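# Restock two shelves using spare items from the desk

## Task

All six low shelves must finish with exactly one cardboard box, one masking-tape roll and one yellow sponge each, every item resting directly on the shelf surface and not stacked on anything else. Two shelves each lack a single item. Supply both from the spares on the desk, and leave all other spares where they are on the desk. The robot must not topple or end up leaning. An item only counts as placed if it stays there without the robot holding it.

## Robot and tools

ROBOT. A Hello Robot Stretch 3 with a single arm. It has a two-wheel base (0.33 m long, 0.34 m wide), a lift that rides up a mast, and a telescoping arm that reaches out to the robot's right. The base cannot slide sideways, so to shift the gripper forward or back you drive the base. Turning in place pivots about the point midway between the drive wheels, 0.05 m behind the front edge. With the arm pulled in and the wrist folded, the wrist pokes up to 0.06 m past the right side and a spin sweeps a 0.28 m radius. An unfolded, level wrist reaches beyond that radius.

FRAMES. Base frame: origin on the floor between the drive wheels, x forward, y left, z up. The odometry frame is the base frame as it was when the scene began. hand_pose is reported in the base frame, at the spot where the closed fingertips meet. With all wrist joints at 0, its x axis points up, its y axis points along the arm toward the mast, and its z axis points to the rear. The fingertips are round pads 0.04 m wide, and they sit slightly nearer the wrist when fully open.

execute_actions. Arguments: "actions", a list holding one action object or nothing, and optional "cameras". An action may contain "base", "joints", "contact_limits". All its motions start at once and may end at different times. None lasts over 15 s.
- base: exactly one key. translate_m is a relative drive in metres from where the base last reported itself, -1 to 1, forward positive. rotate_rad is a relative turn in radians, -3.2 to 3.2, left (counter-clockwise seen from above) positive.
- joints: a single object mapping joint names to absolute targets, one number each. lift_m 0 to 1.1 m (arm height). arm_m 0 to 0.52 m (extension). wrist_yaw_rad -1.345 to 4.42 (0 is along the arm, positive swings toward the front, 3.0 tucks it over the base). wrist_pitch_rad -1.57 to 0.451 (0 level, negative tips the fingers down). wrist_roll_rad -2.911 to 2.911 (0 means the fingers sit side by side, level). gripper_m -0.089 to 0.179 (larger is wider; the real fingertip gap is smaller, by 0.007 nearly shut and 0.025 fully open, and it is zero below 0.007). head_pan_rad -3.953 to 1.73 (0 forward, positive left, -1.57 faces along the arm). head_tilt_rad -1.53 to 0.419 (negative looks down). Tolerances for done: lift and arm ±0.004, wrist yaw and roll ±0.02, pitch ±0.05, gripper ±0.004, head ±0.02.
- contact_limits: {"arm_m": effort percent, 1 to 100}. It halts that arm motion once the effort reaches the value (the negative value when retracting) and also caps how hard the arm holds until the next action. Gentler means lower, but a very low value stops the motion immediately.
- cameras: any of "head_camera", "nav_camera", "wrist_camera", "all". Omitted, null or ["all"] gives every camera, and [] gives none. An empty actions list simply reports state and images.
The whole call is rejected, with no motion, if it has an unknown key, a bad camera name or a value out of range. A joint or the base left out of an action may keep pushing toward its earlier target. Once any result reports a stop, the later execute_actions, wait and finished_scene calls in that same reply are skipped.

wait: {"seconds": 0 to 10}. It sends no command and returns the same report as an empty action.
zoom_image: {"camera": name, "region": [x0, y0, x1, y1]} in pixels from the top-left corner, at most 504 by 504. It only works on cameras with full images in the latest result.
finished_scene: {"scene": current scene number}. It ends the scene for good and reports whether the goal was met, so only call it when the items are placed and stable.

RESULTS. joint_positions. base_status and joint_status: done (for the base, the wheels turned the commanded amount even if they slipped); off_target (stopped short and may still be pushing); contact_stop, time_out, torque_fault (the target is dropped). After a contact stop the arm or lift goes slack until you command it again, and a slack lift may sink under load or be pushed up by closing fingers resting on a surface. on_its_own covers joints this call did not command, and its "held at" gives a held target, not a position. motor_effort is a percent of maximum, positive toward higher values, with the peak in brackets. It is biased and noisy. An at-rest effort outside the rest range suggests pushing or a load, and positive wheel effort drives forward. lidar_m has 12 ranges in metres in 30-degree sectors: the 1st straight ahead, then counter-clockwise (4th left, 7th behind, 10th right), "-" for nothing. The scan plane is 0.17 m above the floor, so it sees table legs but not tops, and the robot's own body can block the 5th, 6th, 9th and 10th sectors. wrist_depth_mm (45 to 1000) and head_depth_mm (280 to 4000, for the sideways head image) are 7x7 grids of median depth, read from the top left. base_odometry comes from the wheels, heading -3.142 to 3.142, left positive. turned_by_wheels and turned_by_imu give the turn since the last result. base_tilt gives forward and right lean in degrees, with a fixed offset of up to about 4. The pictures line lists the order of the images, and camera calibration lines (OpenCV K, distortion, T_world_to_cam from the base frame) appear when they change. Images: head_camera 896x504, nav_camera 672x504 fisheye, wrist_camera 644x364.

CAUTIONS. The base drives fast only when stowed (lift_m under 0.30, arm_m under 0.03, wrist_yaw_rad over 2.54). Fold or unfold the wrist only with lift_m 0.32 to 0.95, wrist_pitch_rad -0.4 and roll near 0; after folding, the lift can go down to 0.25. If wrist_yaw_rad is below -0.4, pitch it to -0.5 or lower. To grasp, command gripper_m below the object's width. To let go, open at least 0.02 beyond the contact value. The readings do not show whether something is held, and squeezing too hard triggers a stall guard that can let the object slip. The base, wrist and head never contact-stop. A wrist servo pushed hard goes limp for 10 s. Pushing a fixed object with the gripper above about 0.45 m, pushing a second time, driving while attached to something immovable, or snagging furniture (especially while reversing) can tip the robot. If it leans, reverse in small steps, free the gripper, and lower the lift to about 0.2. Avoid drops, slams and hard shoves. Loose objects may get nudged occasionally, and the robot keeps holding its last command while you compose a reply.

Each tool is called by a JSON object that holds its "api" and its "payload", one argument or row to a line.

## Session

{"api": "execute_actions", "payload": {
  "actions": []
}}

Scene clock: 0.00 s.
base_odometry: x=+0.000 y=+0.000 heading=+0.000 (m, m, rad; odometry frame)
turned_by_wheels: +0.000 (rad since the last result)
turned_by_imu: +0.000 (rad since the last result)
base_tilt: forward=-1.2 right=-0.8 (deg)
lidar_m: 1.71 2.72 2.69 1.98 1.94 1.55 1.47 1.24 1.22 1.17 1.45 1.47
head_depth_mm: 1830 1891 1873 1855 1848 1823 1619 / 1806 2049 2007 1992 1972 1962 1690 / 1829 2231 2196 2182 2148 2074 1960 / 1856 2410 2389 2380 2360 2226 1915 / 1858 2590 2626 2613 2579 2345 2142 / 1852 2686 2945 2908 2879 2395 2196 / 1880 2778 3249 3288 3201 2690 2419
base_status: not commanded
joint_positions: lift_m=+0.597 arm_m=-0.001 wrist_yaw_rad=+3.065 wrist_pitch_rad=-0.459 wrist_roll_rad=-0.012 gripper_m=+0.037 head_pan_rad=+0.007 head_tilt_rad=-0.016
joint_status: not commanded
motor_effort: left_wheel=+1 right_wheel=+0 lift_m=+35 arm_m=-1 wrist_yaw_rad=-2 wrist_pitch_rad=+7 wrist_roll_rad=+0 gripper_m=+0 head_pan_rad=-1 head_tilt_rad=+2 (%)
hand_pose: x=-0.0045 y=+0.0747 z=+0.6004 quat_wxyz=(+0.187, +0.690, +0.136, +0.686) (m; base frame)
wrist_depth_mm: - - - - - - - / - - - - - - - / - - - - - - - / - - - - - - - / - - - - - - - / 860 883 891 903 936 893 912 / 754 756 - 760 741 773 789
pictures: head_camera (sideways: a quarter turn clockwise sets it upright), nav_camera (sideways: a quarter turn counterclockwise sets it upright), wrist_camera
camera_calibration (this result's frames):
head_camera: T_world_to_cam=[[0.028931, -0.034781, -0.998976, 1.31603], [0.00585347, 0.999383, -0.0346257, 0.0540725], [0.999564, -0.00484572, 0.0291168, -0.0895394], [0, 0, 0, 1]] pos_world=[0.0511097, -0.00870002, 1.31917]
nav_camera: T_world_to_cam=[[0.000343313, -0.0337711, 0.99943, -1.25565], [-0.0119345, -0.999359, -0.0337646, 0.0968552], [0.999929, -0.0119161, -0.000746134, -0.0480166], [0, 0, 0, 1]] pos_world=[0.0496002, 0.0538162, 1.25817]
wrist_camera: T_world_to_cam=[[0.997104, -0.0705543, 0.0283941, -0.0065605], [-0.0167601, -0.568011, -0.82285, 0.577587], [0.0741838, 0.819991, -0.567548, 0.444235], [0, 0, 0, 1]] pos_world=[-0.0167332, -0.0366556, 0.727579]
Images, in order (width x height): head_camera 896x504, nav_camera 672x504, wrist_camera 644x364.

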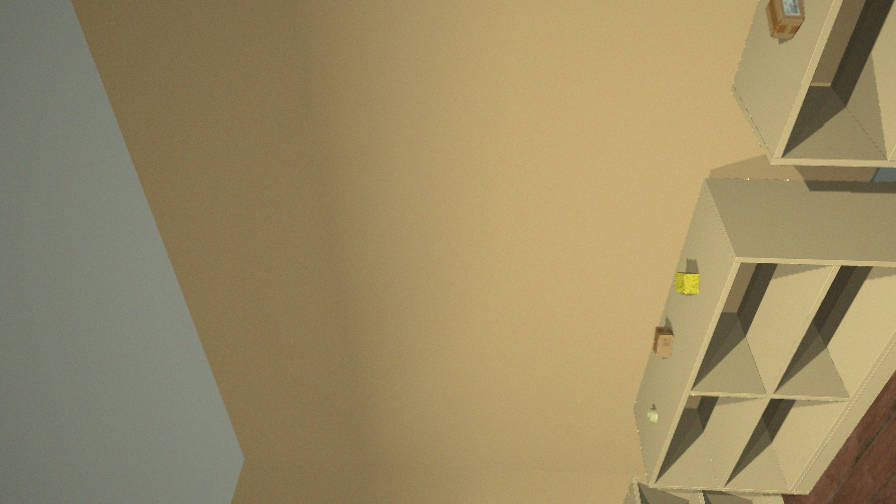

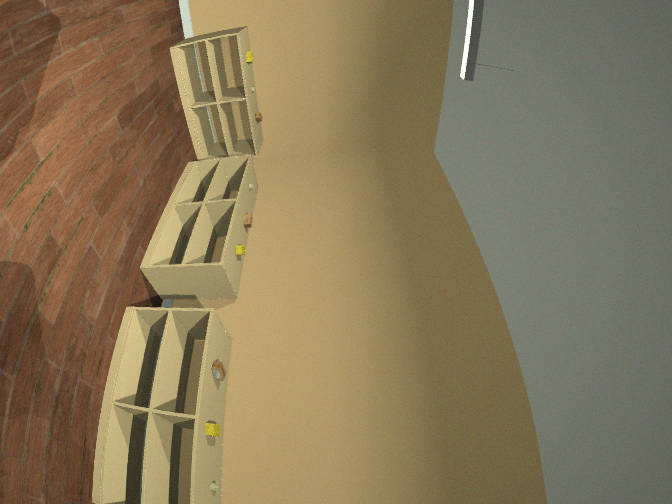

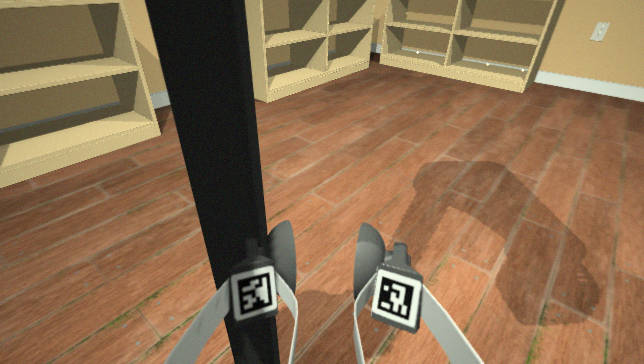

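{"api": "zoom_image", "payload": {
  "camera": "nav_camera",
  "region": [160, 10, 320, 250]
}}

{"api": "execute_actions", "payload": {
  "actions": [
    {"joints":{"head_pan_rad":1.4,"head_tilt_rad":-0.4}}
  ],
  "cameras": ["head_camera","nav_camera"]
}}

Region (160, 10, 320, 250) of nav_camera's 672x504 image, scaled by 2.100, with more detail than that image has.

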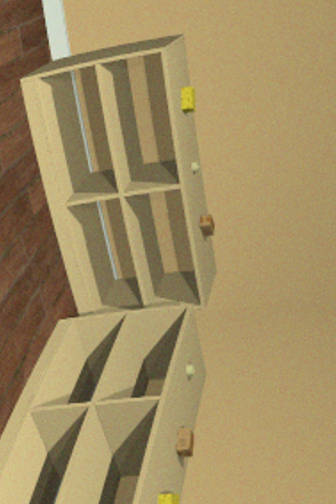

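Scene clock: 2.07 s.
base_odometry: x=+0.000 y=+0.000 heading=+0.000 (m, m, rad; odometry frame)
turned_by_wheels: +0.000 (rad since the last result)
turned_by_imu: +0.001 (rad since the last result)
base_tilt: forward=-1.2 right=-0.8 (deg)
lidar_m: 1.71 2.71 2.69 1.98 1.93 1.55 1.47 1.24 1.22 1.17 1.45 1.47
head_depth_mm: 2668 2783 2937 3023 2544 1898 1500 / 2787 2950 3037 2949 2530 1884 1506 / 2957 3127 3239 3410 2498 1856 1502 / 3072 3236 3429 3155 2502 1851 1483 / 2758 2875 3009 2906 2499 1843 1482 / 2416 2521 2675 2481 2361 1853 1486 / 2190 2278 2399 2242 2132 1852 1469
base_status: not commanded
joint_positions: lift_m=+0.597 arm_m=-0.001 wrist_yaw_rad=+3.065 wrist_pitch_rad=-0.459 wrist_roll_rad=-0.012 gripper_m=+0.037 head_pan_rad=+1.393 head_tilt_rad=-0.395
joint_status: all done
motor_effort: left_wheel=+0(0) right_wheel=+1(0) lift_m=+36(36) arm_m=+0(0) wrist_yaw_rad=-1(1) wrist_pitch_rad=+7(6) wrist_roll_rad=+0(0) gripper_m=+0(0) head_pan_rad=+3(37) head_tilt_rad=-3(25) (%)
hand_pose: x=-0.0045 y=+0.0747 z=+0.6004 quat_wxyz=(+0.187, +0.690, +0.136, +0.686) (m; base frame)
wrist_depth_mm: - - - - - - - / - - - - - - - / - - - - - - - / - - - - - - - / - - - - - - - / 874 883 876 889 929 906 915 / 754 749 - 765 748 781 779
pictures: head_camera (sideways: a quarter turn clockwise sets it upright), nav_camera (sideways: a quarter turn counterclockwise sets it upright)
camera_calibration (this result's frames):
head_camera: T_world_to_cam=[[-0.0263667, -0.344086, -0.938568, 1.23724], [-0.983661, 0.176196, -0.0369611, 0.0631312], [0.178089, 0.922258, -0.34311, 0.399991], [0, 0, 0, 1]] pos_world=[0.0234877, 0.0456999, 1.30081]
nav_camera: T_world_to_cam=[[0.0988034, 0.358391, 0.928328, -1.1632], [0.978109, -0.20667, -0.0243144, 0.0784983], [0.183143, 0.910408, -0.370965, 0.438858], [0, 0, 0, 1]] pos_world=[-0.0422251, 0.0335664, 1.24455]
Images, in order (width x height): head_camera 896x504, nav_camera 672x504.

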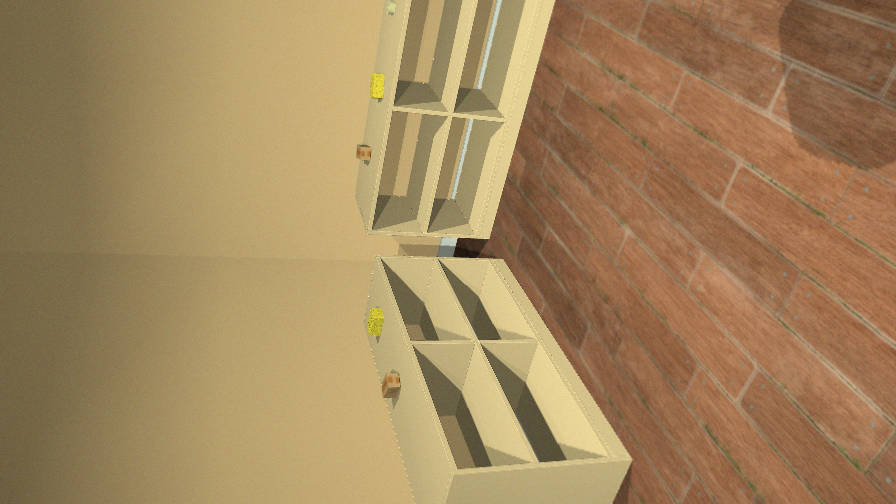

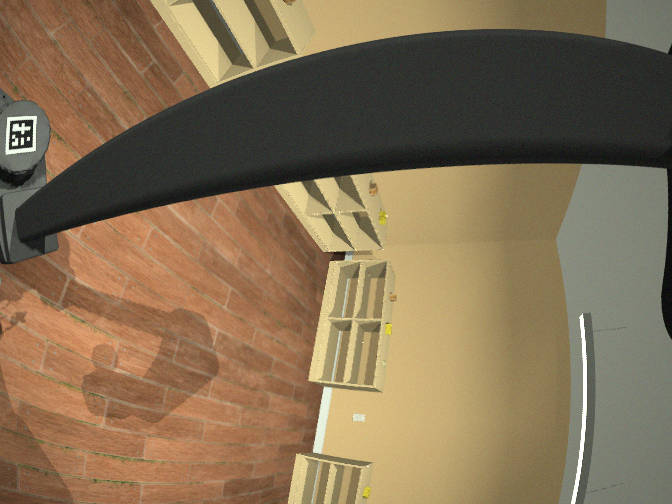

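{"api": "execute_actions", "payload": {
  "actions": [
    {"joints":{"head_pan_rad":-3.5,"head_tilt_rad":-0.55,"lift_m":0.85,"wrist_pitch_rad":-0.4}}
  ],
  "cameras": ["head_camera","nav_camera"]
}}

{"api": "execute_actions", "payload": {
  "actions": [
    {"joints":{"head_pan_rad":-2.1,"head_tilt_rad":-0.55}}
  ],
  "cameras": ["head_camera","nav_camera"]
}}

Scene clock: 6.60 s.
base_odometry: x=+0.000 y=+0.000 heading=+0.000 (m, m, rad; odometry frame)
turned_by_wheels: +0.000 (rad since the last result)
turned_by_imu: +0.001 (rad since the last result)
base_tilt: forward=-1.3 right=-0.7 (deg)
lidar_m: 1.71 2.71 2.68 1.98 1.94 1.55 1.47 1.24 1.21 1.17 1.45 1.47
head_depth_mm: 1607 1721 1856 1746 1855 - - / 1663 1770 1885 1832 1977 - - / 1710 1857 1974 2004 1991 - - / 1780 1928 2089 2057 1971 - - / 1849 2005 2194 2389 1989 - - / 1935 2087 2294 2446 2008 1680 - / 2004 2194 2426 2537 2007 1613 1328
base_status: not commanded
joint_positions: lift_m=+0.850 arm_m=-0.001 wrist_yaw_rad=+3.065 wrist_pitch_rad=-0.420 wrist_roll_rad=-0.012 gripper_m=+0.037 head_pan_rad=-3.493 head_tilt_rad=-0.543
joint_status: all done
motor_effort: left_wheel=+0(0) right_wheel=+0(0) lift_m=+41(48) arm_m=+0(0) wrist_yaw_rad=+0(0) wrist_pitch_rad=+8(10) wrist_roll_rad=+0(0) gripper_m=+0(0) head_pan_rad=-3(37) head_tilt_rad=-4(18) (%)
hand_pose: x=-0.0041 y=+0.0797 z=+0.8620 quat_wxyz=(+0.173, +0.692, +0.122, +0.690) (m; base frame)
wrist_depth_mm: - - - - - - - / - - - - - - - / - - - - - - - / - - - - - - - / - - - - - - - / - - - - - - - / - - - - - - -
pictures: head_camera (sideways: a quarter turn clockwise sets it upright), nav_camera (sideways: a quarter turn counterclockwise sets it upright)
camera_calibration (this result's frames):
head_camera: T_world_to_cam=[[0.461262, -0.131733, -0.87743, 1.1545], [-0.337905, -0.940475, -0.0364373, 0.058503], [-0.820401, 0.313295, -0.478318, 0.582029], [0, 0, 0, 1]] pos_world=[-0.0352608, 0.0247593, 1.29352]
nav_camera: T_world_to_cam=[[-0.461173, 0.204928, 0.863322, -1.07498], [0.375161, 0.926753, -0.0195798, 0.0760081], [-0.804098, 0.314854, -0.504274, 0.618348], [0, 0, 0, 1]] pos_world=[-0.0270559, -0.0448363, 1.24136]
Images, in order (width x height): head_camera 896x504, nav_camera 672x504.

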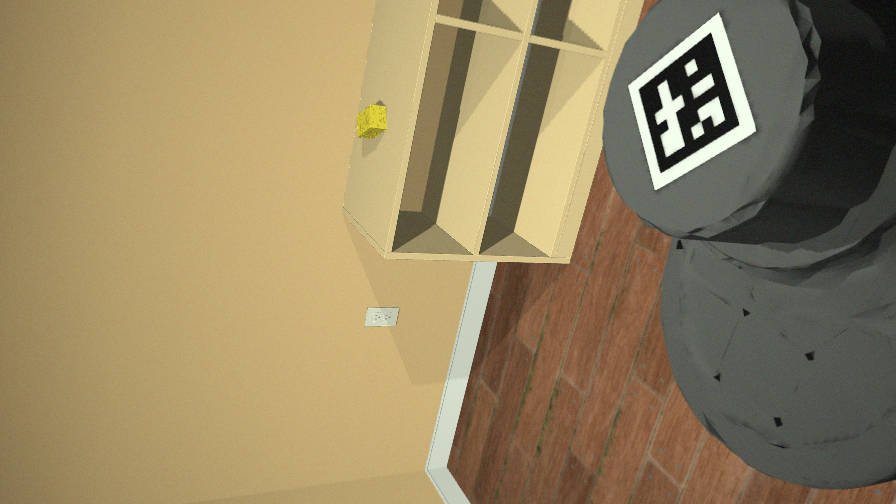

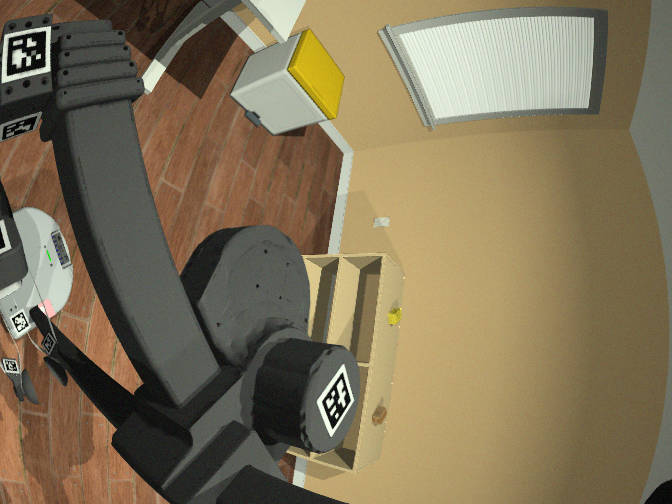

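Scene clock: 7.87 s.
base_odometry: x=+0.000 y=+0.000 heading=+0.000 (m, m, rad; odometry frame)
turned_by_wheels: +0.000 (rad since the last result)
turned_by_imu: +0.000 (rad since the last result)
base_tilt: forward=-1.2 right=-0.8 (deg)
lidar_m: 1.71 2.73 2.69 1.98 1.94 1.55 1.47 1.24 1.22 1.17 1.45 1.47
head_depth_mm: 1370 1474 1591 1248 1441 1560 1317 / 1400 1506 1607 1233 1890 1603 1329 / 1421 1543 1637 1223 1947 1615 1392 / 1446 1569 1664 1215 1950 1608 1407 / 1477 1595 1699 1208 1857 1594 1398 / 1525 1632 1720 1204 1852 1548 1358 / 1543 1678 1757 1253 1930 1578 1314
base_status: not commanded
joint_positions: lift_m=+0.850 arm_m=-0.001 wrist_yaw_rad=+3.065 wrist_pitch_rad=-0.420 wrist_roll_rad=-0.012 gripper_m=+0.037 head_pan_rad=-2.107 head_tilt_rad=-0.543
joint_status: all done
motor_effort: left_wheel=+0(0) right_wheel=+1(0) lift_m=+41(41) arm_m=+0(0) wrist_yaw_rad=+0(0) wrist_pitch_rad=+9(9) wrist_roll_rad=+0(0) gripper_m=+0(0) head_pan_rad=+3(37) head_tilt_rad=-3(2) (%)
hand_pose: x=-0.0041 y=+0.0797 z=+0.8620 quat_wxyz=(+0.173, +0.692, +0.122, +0.690) (m; base frame)
wrist_depth_mm: - - - - - - - / - - - - - - - / - - - - - - - / - - - - - - - / - - - - - - - / - - - - - - - / - - - - - - -
pictures: head_camera (sideways: a quarter turn clockwise sets it upright), nav_camera (sideways: a quarter turn counterclockwise sets it upright)
camera_calibration (this result's frames):
head_camera: T_world_to_cam=[[0.214443, 0.429105, -0.87743, 1.156], [0.862141, -0.505357, -0.0364373, 0.0511827], [-0.459051, -0.748655, -0.478319, 0.579825], [0, 0, 0, 1]] pos_world=[-0.0258542, -0.0360925, 1.29352]
nav_camera: T_world_to_cam=[[-0.286369, -0.415534, 0.863321, -1.07605], [-0.841791, 0.539448, -0.0195798, 0.0834315], [-0.457581, -0.732344, -0.504274, 0.616235], [0, 0, 0, 1]] pos_world=[0.0440619, -0.0408474, 1.24136]
Images, in order (width x height): head_camera 896x504, nav_camera 672x504.

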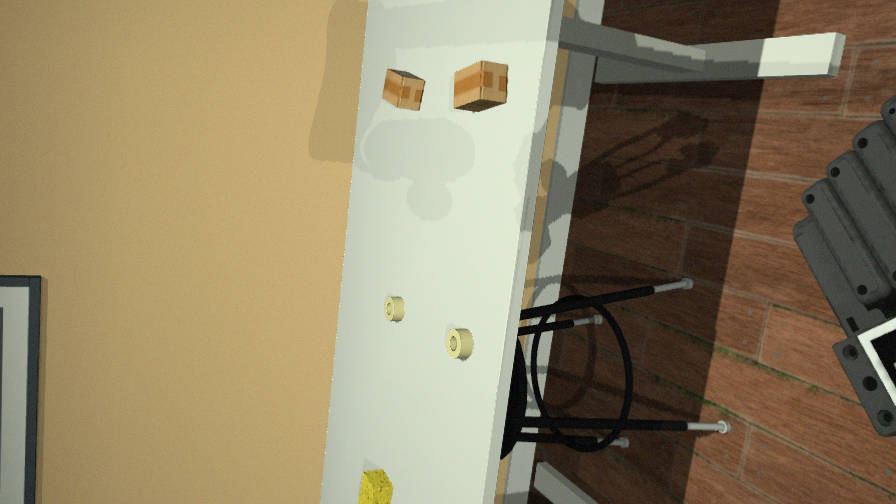

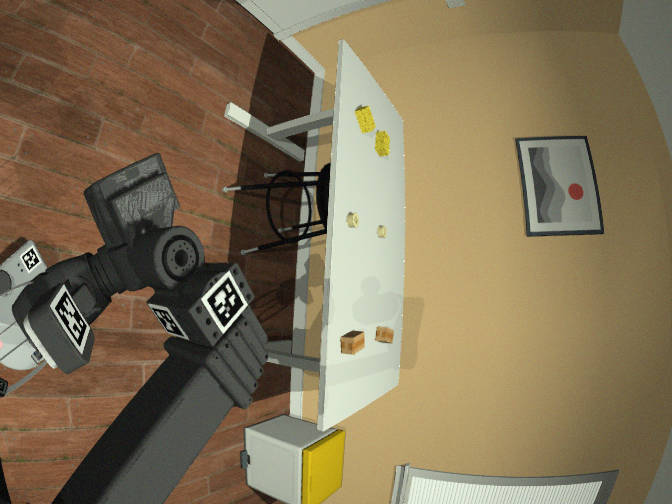

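{"api": "execute_actions", "payload": {
  "actions": [
    {"base":{"rotate_rad":0.2},"joints":{"wrist_yaw_rad":0,"head_pan_rad":-1.57,"head_tilt_rad":-0.7,"gripper_m":0.13}}
  ],
  "cameras": []
}}

{"api": "execute_actions", "payload": {
  "actions": [
    {"base":{"translate_m":-0.57},"joints":{"arm_m":0.35,"lift_m":0.83}}
  ]
}}

Scene clock: 19.77 s.
base_odometry: x=+0.000 y=+0.000 heading=+0.200 (m, m, rad; odometry frame)
turned_by_wheels: +0.200 (rad since the last result)
turned_by_imu: +0.202 (rad since the last result)
base_tilt: forward=-1.2 right=-0.8 (deg)
lidar_m: 1.90 2.68 2.83 1.98 1.65 1.66 1.41 1.24 1.16 1.57 1.45 1.47
head_depth_mm: 1780 1842 1279 2040 1681 1436 - / 1957 2074 1361 1943 1717 1431 - / 2069 2290 2412 2168 1721 1407 - / 1933 2138 2410 2148 1701 - - / 1774 1963 2219 2149 1712 1393 1219 / 1679 1843 2055 2121 1692 1423 1219 / 1590 1748 1900 2060 1693 1408 1214
base_status: done
joint_positions: lift_m=+0.850 arm_m=-0.001 wrist_yaw_rad=+0.002 wrist_pitch_rad=-0.420 wrist_roll_rad=-0.012 gripper_m=+0.130 head_pan_rad=-1.577 head_tilt_rad=-0.691
joint_status: all done
motor_effort: left_wheel=-2(7) right_wheel=+3(7) lift_m=+41(41) arm_m=+0(0) wrist_yaw_rad=-2(5) wrist_pitch_rad=+9(9) wrist_roll_rad=+0(0) gripper_m=+0(99) head_pan_rad=+2(30) head_tilt_rad=-5(17) (%)
hand_pose: x=-0.0211 y=-0.3679 z=+0.8620 quat_wxyz=(+0.696, +0.149, -0.687, -0.146) (m; base frame)
wrist_depth_mm: - - - - - - - / - - - - - - - / - - - - - 791 734 / - - - - - - 876 / - - - - - - - / - - - - - - - / - - - - - - -
pictures: none
No camera images: the call's "cameras" was empty. Leave "cameras" out to get every camera's image.

Scene clock: 26.77 s.
base_odometry: x=-0.559 y=-0.113 heading=+0.200 (m, m, rad; odometry frame)
turned_by_wheels: +0.000 (rad since the last result)
turned_by_imu: +0.002 (rad since the last result)
base_tilt: forward=-1.2 right=-0.8 (deg)
lidar_m: 2.26 3.09 2.09 1.59 1.22 1.62 0.85 0.77 1.24 0.96 1.78 1.93
head_depth_mm: 1278 1371 1290 966 - - - / 1410 1519 1340 - 766 1417 1225 / 1560 1677 1346 - 836 1425 1235 / 1749 1852 1325 984 1654 1421 1229 / 2007 2170 1260 1864 1659 1436 1214 / 2005 2210 1270 2111 1695 1417 1217 / 1905 2072 2198 2139 1698 1414 1206
base_status: done
joint_positions: lift_m=+0.830 arm_m=+0.350 wrist_yaw_rad=+0.001 wrist_pitch_rad=-0.420 wrist_roll_rad=-0.012 gripper_m=+0.130 head_pan_rad=-1.577 head_tilt_rad=-0.692
joint_status: all done
motor_effort: left_wheel=-1(9) right_wheel=+3(5) lift_m=+30(39) arm_m=+4(3) wrist_yaw_rad=-1(2) wrist_pitch_rad=+9(9) wrist_roll_rad=+0(0) gripper_m=+1(0) head_pan_rad=+3(3) head_tilt_rad=-4(5) (%)
hand_pose: x=-0.0214 y=-0.7187 z=+0.8424 quat_wxyz=(+0.696, +0.149, -0.687, -0.147) (m; base frame)
wrist_depth_mm: - - - - - 797 645 / - - 971 989 968 823 668 / - - 624 630 642 664 645 / - - 463 469 474 483 485 / - - 380 353 372 375 379 / - - 327 306 306 315 311 / - - - 260 261 256 267
pictures: head_camera (sideways: a quarter turn clockwise sets it upright), nav_camera (sideways: a quarter turn counterclockwise sets it upright), wrist_camera
camera_calibration (this result's frames):
head_camera: T_world_to_cam=[[-0.0312516, 0.60284, -0.79725, 1.05296], [0.999369, 0.00536671, -0.0351164, 0.0486191], [-0.016891, -0.797844, -0.602627, 0.73886], [0, 0, 0, 1]] pos_world=[-0.00320184, -0.0455299, 1.28643]
nav_camera: T_world_to_cam=[[-0.0376464, -0.625154, 0.779593, -0.968404], [-0.999006, 0.042164, -0.0144306, 0.0776836], [-0.0238494, -0.779362, -0.62612, 0.77211], [0, 0, 0, 1]] pos_world=[0.0595639, -0.00692426, 1.23952]
wrist_camera: T_world_to_cam=[[-0.999577, -0.00531513, 0.0286022, -0.0485739], [-0.027007, 0.535023, -0.844406, 1.13646], [-0.0108147, -0.844821, -0.53494, 0.00762821], [0, 0, 0, 1]] pos_world=[-0.0177786, -0.601844, 0.965101]
Images, in order (width x height): head_camera 896x504, nav_camera 672x504, wrist_camera 644x364.

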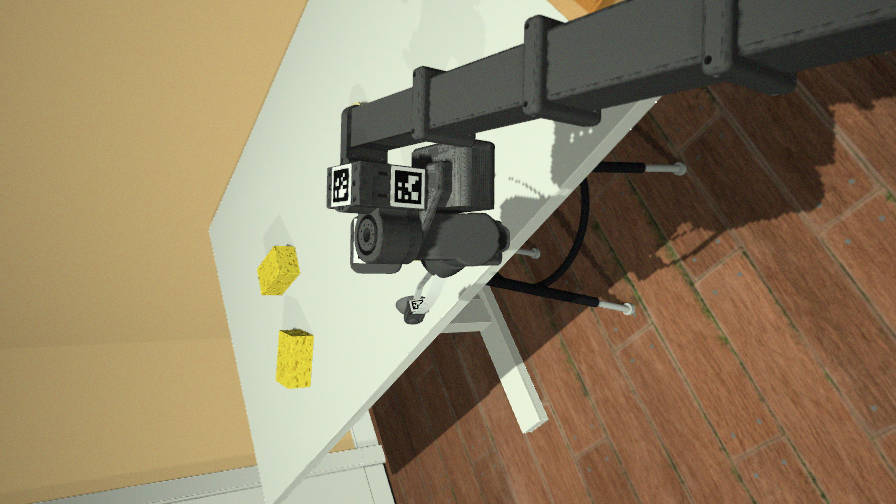

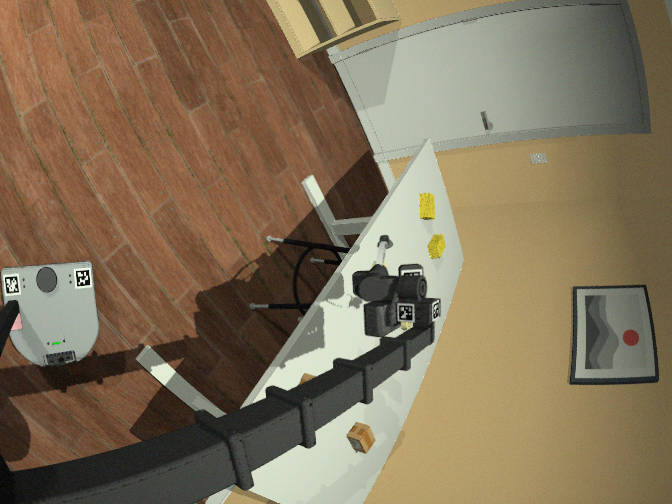

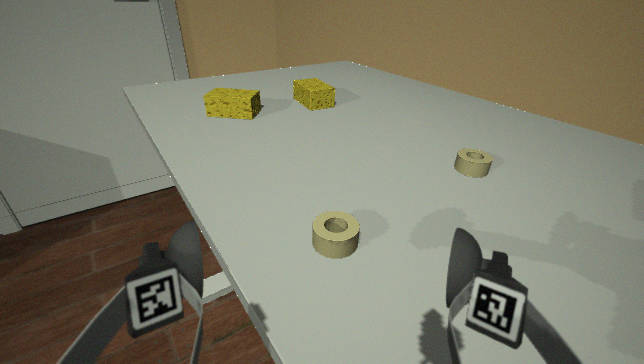

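{"api": "execute_actions", "payload": {
  "actions": [
    {"joints":{"arm_m":0.508,"lift_m":0.765,"wrist_yaw_rad":-0.075}}
  ],
  "cameras": ["wrist_camera"]
}}

Scene clock: 31.07 s.
base_odometry: x=-0.559 y=-0.113 heading=+0.200 (m, m, rad; odometry frame)
turned_by_wheels: +0.000 (rad since the last result)
turned_by_imu: +0.001 (rad since the last result)
base_tilt: forward=-1.3 right=-0.7 (deg)
lidar_m: 2.27 3.10 2.09 1.59 1.22 1.62 0.85 0.77 1.24 0.96 1.78 1.94
head_depth_mm: 1280 1364 1302 973 771 671 - / 1397 1519 1292 996 - - 1216 / 1558 1687 1420 905 1104 1438 1216 / 1765 1851 1336 917 1668 1425 1223 / 2024 2170 1264 1452 1659 1429 1219 / 2003 2180 1286 2131 1694 1425 1217 / 1882 2067 2196 2085 1671 1410 1218
base_status: not commanded
joint_positions: lift_m=+0.765 arm_m=+0.508 wrist_yaw_rad=-0.074 wrist_pitch_rad=-0.420 wrist_roll_rad=-0.012 gripper_m=+0.130 head_pan_rad=-1.577 head_tilt_rad=-0.692
joint_status: all done
motor_effort: left_wheel=-2(1) right_wheel=+4(3) lift_m=+29(34) arm_m=+5(6) wrist_yaw_rad=-1(1) wrist_pitch_rad=+9(9) wrist_roll_rad=+0(0) gripper_m=+0(0) head_pan_rad=+3(2) head_tilt_rad=-4(5) (%)
hand_pose: x=-0.0382 y=-0.8761 z=+0.7775 quat_wxyz=(+0.690, +0.123, -0.692, -0.173) (m; base frame)
wrist_depth_mm: - - - - 843 668 554 / - 681 638 728 736 674 582 / 505 450 457 460 472 482 485 / 365 330 335 339 342 330 351 / - 263 266 268 271 276 276 / - 224 219 214 223 230 227 / 928 181 188 164 191 185 193
pictures: wrist_camera
camera_calibration (this result's frames):
wrist_camera: T_world_to_cam=[[-0.997178, 0.0694047, 0.0286026, 0.00125099], [0.0130465, 0.53546, -0.84446, 1.16731], [-0.073925, -0.841704, -0.534854, -0.160016], [0, 0, 0, 1]] pos_world=[-0.025811, -0.75982, 0.900125]
Images, in order (width x height): wrist_camera 644x364.

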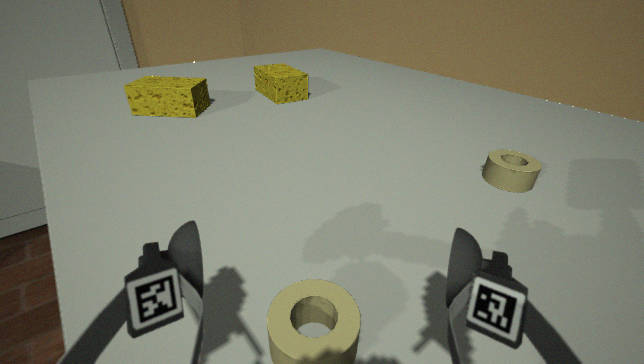

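{"api": "execute_actions", "payload": {
  "actions": [
    {"joints":{"arm_m":0.503,"lift_m":0.728,"wrist_yaw_rad":-0.055}}
  ],
  "cameras": ["wrist_camera"]
}}

{"api": "execute_actions", "payload": {
  "actions": [
    {"joints":{"gripper_m":0.02}}
  ],
  "cameras": ["wrist_camera"]
}}

Scene clock: 33.43 s.
base_odometry: x=-0.559 y=-0.113 heading=+0.200 (m, m, rad; odometry frame)
turned_by_wheels: +0.000 (rad since the last result)
turned_by_imu: +0.001 (rad since the last result)
base_tilt: forward=-1.2 right=-0.8 (deg)
lidar_m: 2.26 3.10 2.09 1.60 1.22 1.62 0.85 0.77 1.23 0.96 1.78 1.94
head_depth_mm: 1277 1368 1299 968 750 673 1266 / 1404 1514 1294 998 812 - 1208 / 1557 1677 1343 - 1387 1427 1219 / 1758 1863 1302 913 1666 1421 1219 / 1996 2159 1255 1463 1659 1423 1223 / 2045 2177 1276 2132 1707 1421 1211 / 1895 2076 2221 2110 1684 1414 1216
base_status: not commanded
joint_positions: lift_m=+0.728 arm_m=+0.503 wrist_yaw_rad=-0.057 wrist_pitch_rad=-0.420 wrist_roll_rad=-0.012 gripper_m=+0.130 head_pan_rad=-1.577 head_tilt_rad=-0.692
joint_status: all done
motor_effort: left_wheel=-2(1) right_wheel=+2(2) lift_m=+29(31) arm_m=-4(5) wrist_yaw_rad=+0(1) wrist_pitch_rad=+9(9) wrist_roll_rad=+0(0) gripper_m=+0(0) head_pan_rad=+2(3) head_tilt_rad=-4(4) (%)
hand_pose: x=-0.0342 y=-0.8722 z=+0.7405 quat_wxyz=(+0.691, +0.129, -0.691, -0.166) (m; base frame)
wrist_depth_mm: - - - - 835 683 562 / 676 472 504 538 586 607 563 / 400 353 360 367 371 351 385 / 288 262 265 268 271 276 279 / - 209 210 174 214 218 218 / 973 178 174 144 176 182 180 / 883 143 148 145 150 147 153
pictures: wrist_camera
camera_calibration (this result's frames):
wrist_camera: T_world_to_cam=[[-0.998243, 0.051894, 0.0286027, -0.00935215], [0.00364708, 0.535603, -0.844462, 1.13375], [-0.0591422, -0.842874, -0.534852, -0.1768], [0, 0, 0, 1]] pos_world=[-0.023927, -0.755777, 0.863117]
Images, in order (width x height): wrist_camera 644x364.

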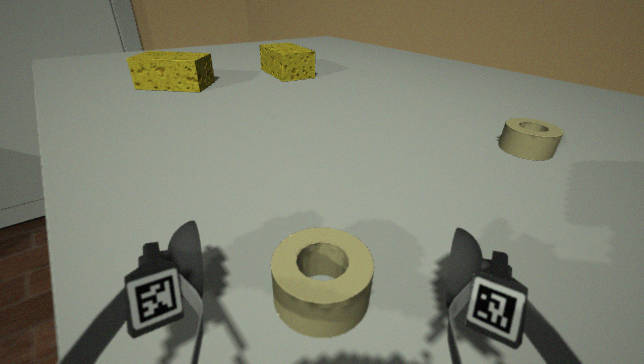

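Scene clock: 35.03 s.
base_odometry: x=-0.559 y=-0.113 heading=+0.200 (m, m, rad; odometry frame)
turned_by_wheels: +0.000 (rad since the last result)
turned_by_imu: +0.000 (rad since the last result)
base_tilt: forward=-1.2 right=-0.8 (deg)
lidar_m: 2.26 3.09 2.09 1.59 1.22 1.62 0.85 0.77 1.23 0.96 1.78 1.94
head_depth_mm: 1271 1371 1300 966 747 672 1264 / 1404 1527 1285 1001 813 - 1209 / 1566 1671 1356 - 1380 1425 1223 / 1771 1854 1301 915 1657 1421 1224 / 1983 2175 1265 1070 1681 1418 1220 / 2006 2182 1272 2106 1701 1408 1219 / 1899 2091 2215 2123 1679 1413 1217
base_status: not commanded
joint_positions: lift_m=+0.728 arm_m=+0.503 wrist_yaw_rad=-0.057 wrist_pitch_rad=-0.413 wrist_roll_rad=-0.012 gripper_m=+0.021 head_pan_rad=-1.577 head_tilt_rad=-0.692
joint_status: all done
motor_effort: left_wheel=-2(2) right_wheel=+3(3) lift_m=+30(29) arm_m=-4(4) wrist_yaw_rad=-1(3) wrist_pitch_rad=+6(8) wrist_roll_rad=+0(0) gripper_m=-15(100) head_pan_rad=+3(3) head_tilt_rad=-4(5) (%)
hand_pose: x=-0.0343 y=-0.8730 z=+0.7419 quat_wxyz=(+0.692, +0.127, -0.691, -0.164) (m; base frame)
wrist_depth_mm: - - - - 849 674 557 / - 480 518 540 600 629 566 / 409 361 365 370 379 356 393 / 292 265 269 272 275 280 282 / - 211 220 214 221 219 221 / 983 173 - 145 173 180 182 / 866 148 145 144 148 153 154
pictures: wrist_camera
camera_calibration (this result's frames):
wrist_camera: T_world_to_cam=[[-0.998233, 0.052074, 0.0286339, -0.00926221], [0.00333812, 0.530205, -0.847863, 1.13319], [-0.0593334, -0.846269, -0.529441, -0.183696], [0, 0, 0, 1]] pos_world=[-0.0239279, -0.755799, 0.863803]
Images, in order (width x height): wrist_camera 644x364.

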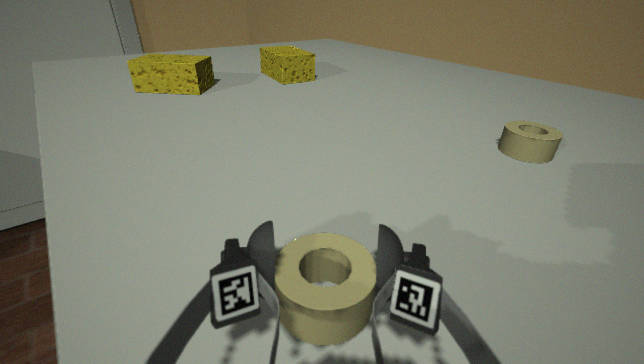

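{"api": "execute_actions", "payload": {
  "actions": [
    {"joints":{"lift_m":0.81}}
  ],
  "cameras": ["wrist_camera"]
}}

{"api": "execute_actions", "payload": {
  "actions": [
    {"base":{"rotate_rad":-0.94},"joints":{"arm_m":0.3,"lift_m":0.83,"wrist_yaw_rad":0,"head_pan_rad":-3.0,"head_tilt_rad":-0.6}}
  ]
}}

Scene clock: 37.73 s.
base_odometry: x=-0.559 y=-0.113 heading=+0.200 (m, m, rad; odometry frame)
turned_by_wheels: +0.000 (rad since the last result)
turned_by_imu: +0.001 (rad since the last result)
base_tilt: forward=-1.2 right=-0.7 (deg)
lidar_m: 2.26 3.09 2.09 1.59 1.22 1.62 0.86 0.77 1.23 0.96 1.77 1.94
head_depth_mm: 1286 1372 1314 969 777 - - / 1417 1508 1350 - 752 1406 1219 / 1559 1683 1462 921 838 1431 1225 / 1761 1851 1343 951 1668 1408 1219 / 2013 2171 1261 1064 1665 1415 1221 / 2022 2208 1277 2114 1705 1422 1218 / 1911 2066 2227 2125 1681 1411 1224
base_status: not commanded
joint_positions: lift_m=+0.810 arm_m=+0.503 wrist_yaw_rad=-0.057 wrist_pitch_rad=-0.419 wrist_roll_rad=-0.012 gripper_m=+0.021 head_pan_rad=-1.577 head_tilt_rad=-0.692
joint_status: all done
motor_effort: left_wheel=-2(2) right_wheel=+3(3) lift_m=+41(47) arm_m=-5(4) wrist_yaw_rad=+0(1) wrist_pitch_rad=+8(8) wrist_roll_rad=+0(0) gripper_m=-16(16) head_pan_rad=+2(3) head_tilt_rad=-5(4) (%)
hand_pose: x=-0.0342 y=-0.8724 z=+0.8223 quat_wxyz=(+0.692, +0.128, -0.691, -0.166) (m; base frame)
wrist_depth_mm: - - - - 847 673 565 / - - 899 915 837 712 587 / - 526 530 579 587 607 584 / - 417 422 424 436 439 439 / - 330 346 335 352 344 346 / - 272 - 145 273 284 285 / - 237 229 223 232 242 242
pictures: wrist_camera
camera_calibration (this result's frames):
wrist_camera: T_world_to_cam=[[-0.998243, 0.051893, 0.0286086, -0.0116927], [0.00357024, 0.534586, -0.845107, 1.20262], [-0.0591489, -0.84352, -0.533831, -0.134536], [0, 0, 0, 1]] pos_world=[-0.0239234, -0.75578, 0.944858]
Images, in order (width x height): wrist_camera 644x364.

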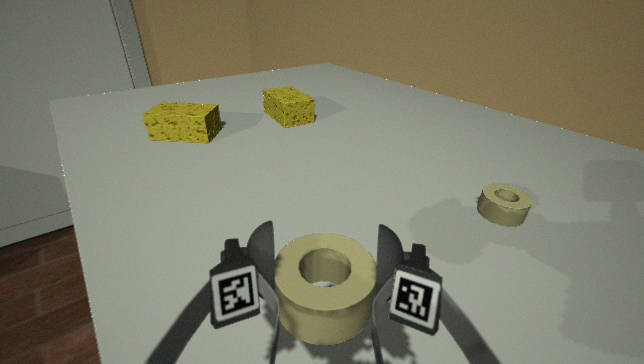

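Scene clock: 40.47 s.
base_odometry: x=-0.559 y=-0.113 heading=-0.740 (m, m, rad; odometry frame)
turned_by_wheels: -0.940 (rad since the last result)
turned_by_imu: -0.942 (rad since the last result)
base_tilt: forward=-1.2 right=-0.7 (deg)
lidar_m: 1.78 1.94 2.91 3.12 2.16 1.29 1.22 1.66 0.85 0.77 0.96 1.05
head_depth_mm: 1312 1442 1590 1509 1612 1590 - / 1341 1457 1575 1511 1667 1619 - / 1349 1475 1604 1584 1649 1563 - / 1371 1506 1649 1717 1721 1523 1277 / 1398 1520 1689 1877 1861 1510 1281 / 1416 1545 1705 1909 1863 1511 1262 / 1443 1571 1743 1943 1865 1504 1281
base_status: done
joint_positions: lift_m=+0.830 arm_m=+0.300 wrist_yaw_rad=+0.000 wrist_pitch_rad=-0.419 wrist_roll_rad=-0.012 gripper_m=+0.021 head_pan_rad=-2.993 head_tilt_rad=-0.606
joint_status: all done
motor_effort: left_wheel=+3(10) right_wheel=-1(10) lift_m=+41(46) arm_m=-4(9) wrist_yaw_rad=+0(0) wrist_pitch_rad=+9(8) wrist_roll_rad=+0(0) gripper_m=-15(16) head_pan_rad=-3(38) head_tilt_rad=+3(13) (%)
hand_pose: x=-0.0216 y=-0.6697 z=+0.8423 quat_wxyz=(+0.696, +0.148, -0.687, -0.147) (m; base frame)
wrist_depth_mm: 625 617 615 618 608 600 589 / 675 679 672 665 665 656 637 / 608 614 624 699 718 711 698 / 388 413 457 492 794 786 777 / 348 361 380 367 869 836 837 / 298 299 - 145 938 684 666 / 255 255 251 244 - 586 563
pictures: head_camera (sideways: a quarter turn clockwise sets it upright), nav_camera (sideways: a quarter turn counterclockwise sets it upright), wrist_camera
camera_calibration (this result's frames):
head_camera: T_world_to_cam=[[0.521303, 0.113388, -0.845805, 1.11289], [0.156324, -0.98705, -0.0359752, 0.0548837], [-0.838931, -0.113465, -0.532278, 0.65235], [0, 0, 0, 1]] pos_world=[-0.0414556, 0.00200334, 1.29049]
nav_camera: T_world_to_cam=[[-0.555379, -0.0489638, 0.830155, -1.03116], [-0.113662, 0.993366, -0.0174502, 0.076216], [-0.823793, -0.104048, -0.55726, 0.687406], [0, 0, 0, 1]] pos_world=[0.00225884, -0.0546764, 1.24042]
wrist_camera: T_world_to_cam=[[-0.999582, -0.00430745, 0.0286053, -0.0478564], [-0.0264813, 0.534248, -0.844913, 1.11002], [-0.0116429, -0.845317, -0.534138, 0.0478893], [0, 0, 0, 1]] pos_world=[-0.0178839, -0.552752, 0.964822]
Images, in order (width x height): head_camera 896x504, nav_camera 672x504, wrist_camera 644x364.

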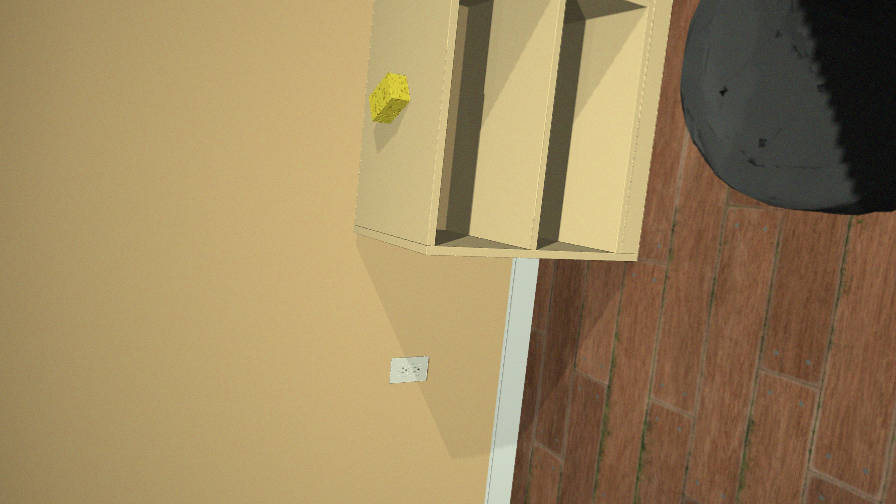

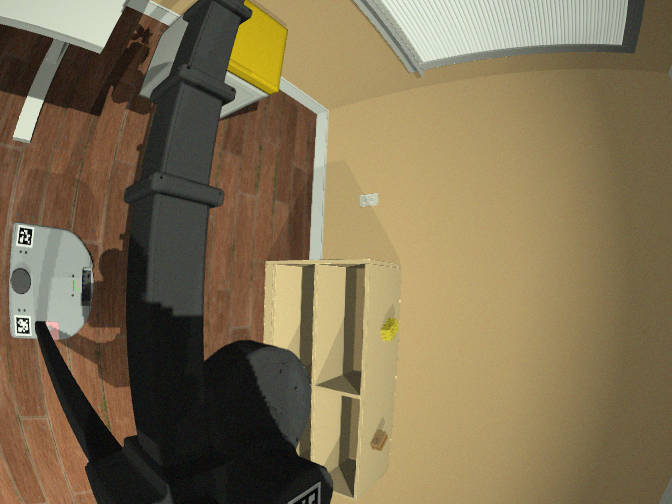

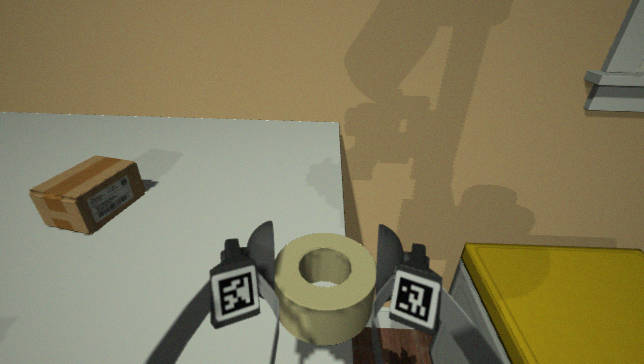

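{"api": "execute_actions", "payload": {
  "actions": [
    {"base":{"translate_m":-0.43},"joints":{"head_pan_rad":-1.57,"head_tilt_rad":-0.7}}
  ],
  "cameras": []
}}

{"api": "execute_actions", "payload": {
  "actions": [
    {"base":{"rotate_rad":-1.55},"joints":{"lift_m":0.68,"arm_m":0.5}}
  ],
  "cameras": ["head_camera","wrist_camera"]
}}

Scene clock: 48.27 s.
base_odometry: x=-0.876 y=+0.177 heading=-0.740 (m, m, rad; odometry frame)
turned_by_wheels: +0.000 (rad since the last result)
turned_by_imu: +0.002 (rad since the last result)
base_tilt: forward=-1.2 right=-0.8 (deg)
lidar_m: 2.21 2.33 3.18 3.01 1.30 0.90 0.79 1.21 0.80 0.77 0.92 1.29
head_depth_mm: 1028 1140 1283 1464 - - - / 1024 1141 1283 - 1137 1272 1234 / 1027 1137 1266 - 1117 1266 1232 / 1025 1135 1282 - 1114 1268 1228 / 1029 1141 1281 1423 1592 1356 1225 / 1032 1138 1277 1460 1625 1419 1219 / 1036 1138 1261 1467 1609 1408 1218
base_status: done
joint_positions: lift_m=+0.830 arm_m=+0.300 wrist_yaw_rad=+0.000 wrist_pitch_rad=-0.419 wrist_roll_rad=-0.012 gripper_m=+0.021 head_pan_rad=-1.577 head_tilt_rad=-0.691
joint_status: all done
motor_effort: left_wheel=+3(4) right_wheel=-2(8) lift_m=+41(41) arm_m=-4(4) wrist_yaw_rad=+0(1) wrist_pitch_rad=+8(9) wrist_roll_rad=+0(0) gripper_m=-15(15) head_pan_rad=+4(36) head_tilt_rad=-5(13) (%)
hand_pose: x=-0.0216 y=-0.6697 z=+0.8423 quat_wxyz=(+0.696, +0.148, -0.687, -0.147) (m; base frame)
wrist_depth_mm: 631 623 614 609 597 596 587 / 687 684 673 663 621 633 624 / 603 719 718 729 722 707 696 / 496 811 803 804 803 791 778 / 924 905 880 860 843 857 864 / - - - 145 629 963 962 / - - - 512 537 - -
pictures: none
No camera images: the call's "cameras" was empty. Leave "cameras" out to get every camera's image.

Scene clock: 51.77 s.
base_odometry: x=-0.876 y=+0.177 heading=-2.290 (m, m, rad; odometry frame)
turned_by_wheels: -1.550 (rad since the last result)
turned_by_imu: -1.553 (rad since the last result)
base_tilt: forward=-1.2 right=-0.7 (deg)
lidar_m: 0.77 0.92 1.56 2.20 2.34 3.17 3.01 1.30 0.90 0.80 1.22 0.80
head_depth_mm: 982 1090 1218 1146 1203 1342 1245 / 984 1089 1227 1149 1242 - - / 989 1092 1223 - 1231 1347 1224 / 980 1089 1224 1197 1227 1350 1223 / 990 1097 1233 1127 1182 1355 1224 / 994 1105 1235 1401 1592 1419 1223 / 998 1103 1241 1414 1596 1405 1210
base_status: done
joint_positions: lift_m=+0.680 arm_m=+0.500 wrist_yaw_rad=+0.000 wrist_pitch_rad=-0.419 wrist_roll_rad=-0.012 gripper_m=+0.021 head_pan_rad=-1.577 head_tilt_rad=-0.692
joint_status: all done
motor_effort: left_wheel=+2(9) right_wheel=-2(9) lift_m=+30(35) arm_m=+4(2) wrist_yaw_rad=-1(1) wrist_pitch_rad=+8(9) wrist_roll_rad=+0(0) gripper_m=-15(15) head_pan_rad=+3(2) head_tilt_rad=-4(4) (%)
hand_pose: x=-0.0215 y=-0.8688 z=+0.6926 quat_wxyz=(+0.696, +0.148, -0.687, -0.147) (m; base frame)
wrist_depth_mm: 405 397 395 387 380 377 371 / 438 434 422 418 414 408 399 / 479 471 460 457 450 442 439 / 534 518 384 387 394 398 402 / 591 562 314 305 307 256 304 / 677 249 - 145 248 247 258 / 740 213 209 203 212 220 221
pictures: head_camera (sideways: a quarter turn clockwise sets it upright), wrist_camera
camera_calibration (this result's frames):
head_camera: T_world_to_cam=[[-0.0312573, 0.602869, -0.797228, 1.05293], [0.999369, 0.00537786, -0.035116, 0.0486186], [-0.016883, -0.797822, -0.602656, 0.738897], [0, 0, 0, 1]] pos_world=[-0.00320139, -0.0455295, 1.28643]
wrist_camera: T_world_to_cam=[[-0.99958, -0.00467738, 0.0286015, -0.0446696], [-0.0266722, 0.53451, -0.844741, 1.09002], [-0.0113366, -0.845149, -0.53441, -0.200021], [0, 0, 0, 1]] pos_world=[-0.0178452, -0.751883, 0.815169]
Images, in order (width x height): head_camera 896x504, wrist_camera 644x364.

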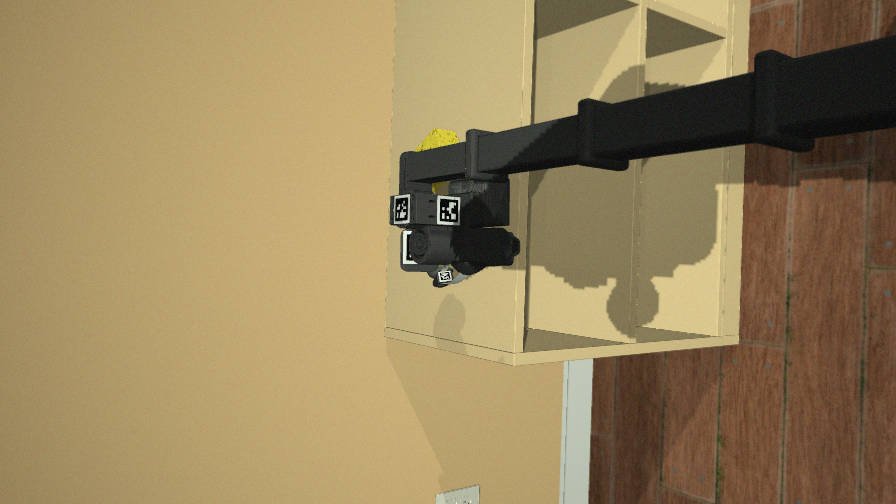

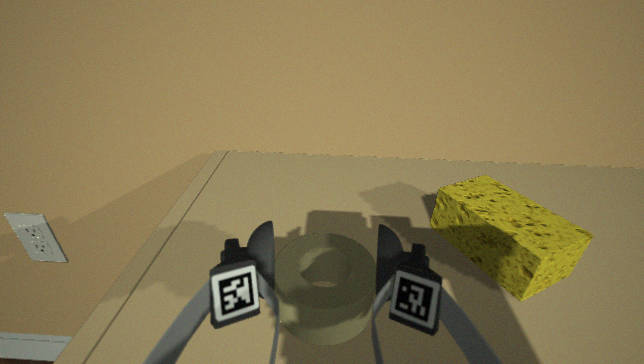

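{"api": "execute_actions", "payload": {
  "actions": [
    {"joints":{"lift_m":0.624,"arm_m":0.51}}
  ],
  "cameras": []
}}

{"api": "execute_actions", "payload": {
  "actions": [
    {"joints":{"gripper_m":0.1}}
  ],
  "cameras": ["wrist_camera"]
}}

Scene clock: 54.27 s.
base_odometry: x=-0.876 y=+0.177 heading=-2.290 (m, m, rad; odometry frame)
turned_by_wheels: +0.000 (rad since the last result)
turned_by_imu: +0.001 (rad since the last result)
base_tilt: forward=-1.2 right=-0.8 (deg)
lidar_m: 0.77 0.92 1.56 2.20 2.34 3.17 3.00 1.30 0.90 0.80 1.22 0.80
head_depth_mm: 976 1086 1223 1153 1208 1337 1233 / 988 1086 1225 1145 1233 1379 - / 987 1098 1227 1167 1223 1354 1228 / 989 1094 1240 1223 1215 1355 1218 / 989 1100 1228 1125 1183 1352 1213 / 994 1098 1245 1415 1598 1414 1219 / 996 1104 1242 1415 1596 1403 1210
base_status: not commanded
joint_positions: lift_m=+0.624 arm_m=+0.510 wrist_yaw_rad=+0.000 wrist_pitch_rad=-0.419 wrist_roll_rad=-0.012 gripper_m=+0.021 head_pan_rad=-1.577 head_tilt_rad=-0.692
joint_status: all done
motor_effort: left_wheel=+2(2) right_wheel=-2(2) lift_m=+30(34) arm_m=+4(4) wrist_yaw_rad=-1(0) wrist_pitch_rad=+8(8) wrist_roll_rad=+0(0) gripper_m=-16(16) head_pan_rad=+3(4) head_tilt_rad=-4(4) (%)
hand_pose: x=-0.0215 y=-0.8787 z=+0.6366 quat_wxyz=(+0.696, +0.148, -0.687, -0.147) (m; base frame)
wrist_depth_mm: 391 387 384 380 372 369 361 / 430 420 413 409 403 399 393 / 467 460 373 380 388 389 402 / 515 306 275 280 282 228 203 / 566 216 227 220 227 217 211 / 182 180 - 145 179 186 187 / 153 154 150 146 152 159 159
pictures: none
No camera images: the call's "cameras" was empty. Leave "cameras" out to get every camera's image.

Scene clock: 55.57 s.
base_odometry: x=-0.876 y=+0.177 heading=-2.290 (m, m, rad; odometry frame)
turned_by_wheels: +0.000 (rad since the last result)
turned_by_imu: +0.000 (rad since the last result)
base_tilt: forward=-1.2 right=-0.7 (deg)
lidar_m: 0.77 0.92 1.57 2.20 2.35 3.17 3.00 1.29 0.90 0.80 1.22 0.80
head_depth_mm: 983 1087 1221 1151 1197 1341 1230 / 985 1090 1218 1145 1234 1376 - / 991 1088 1229 1167 1231 1355 1228 / 983 1098 1237 1220 1219 1357 1215 / 988 1097 1224 1130 1189 1349 1215 / 990 1107 1238 1416 1612 1416 1219 / 990 1105 1232 1411 1587 1410 1209
base_status: not commanded
joint_positions: lift_m=+0.624 arm_m=+0.510 wrist_yaw_rad=+0.000 wrist_pitch_rad=-0.419 wrist_roll_rad=-0.012 gripper_m=+0.100 head_pan_rad=-1.577 head_tilt_rad=-0.692
joint_status: all done
motor_effort: left_wheel=+2(2) right_wheel=-1(2) lift_m=+30(30) arm_m=+4(4) wrist_yaw_rad=+0(1) wrist_pitch_rad=+9(8) wrist_roll_rad=+0(0) gripper_m=+0(97) head_pan_rad=+3(4) head_tilt_rad=-4(4) (%)
hand_pose: x=-0.0215 y=-0.8787 z=+0.6366 quat_wxyz=(+0.696, +0.148, -0.687, -0.147) (m; base frame)
wrist_depth_mm: 393 389 385 380 372 365 363 / 430 421 419 411 404 398 390 / 470 462 375 380 388 389 402 / 521 307 276 279 282 228 203 / 565 216 228 221 224 217 210 / 182 180 182 152 184 186 188 / 153 153 155 148 157 157 159
pictures: wrist_camera
camera_calibration (this result's frames):
wrist_camera: T_world_to_cam=[[-0.99958, -0.00467712, 0.0286011, -0.043114], [-0.0266712, 0.534552, -0.844715, 1.04805], [-0.0113379, -0.845123, -0.534452, -0.238326], [0, 0, 0, 1]] pos_world=[-0.0178454, -0.761851, 0.759159]
Images, in order (width x height): wrist_camera 644x364.

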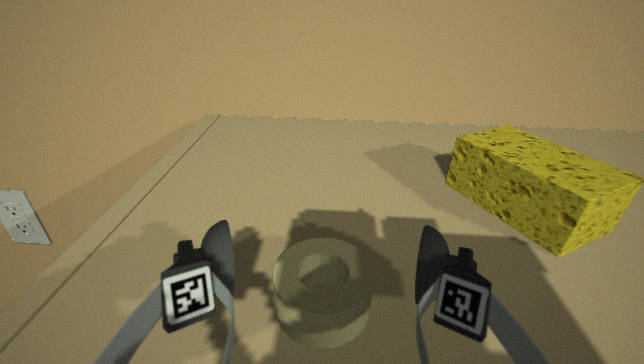

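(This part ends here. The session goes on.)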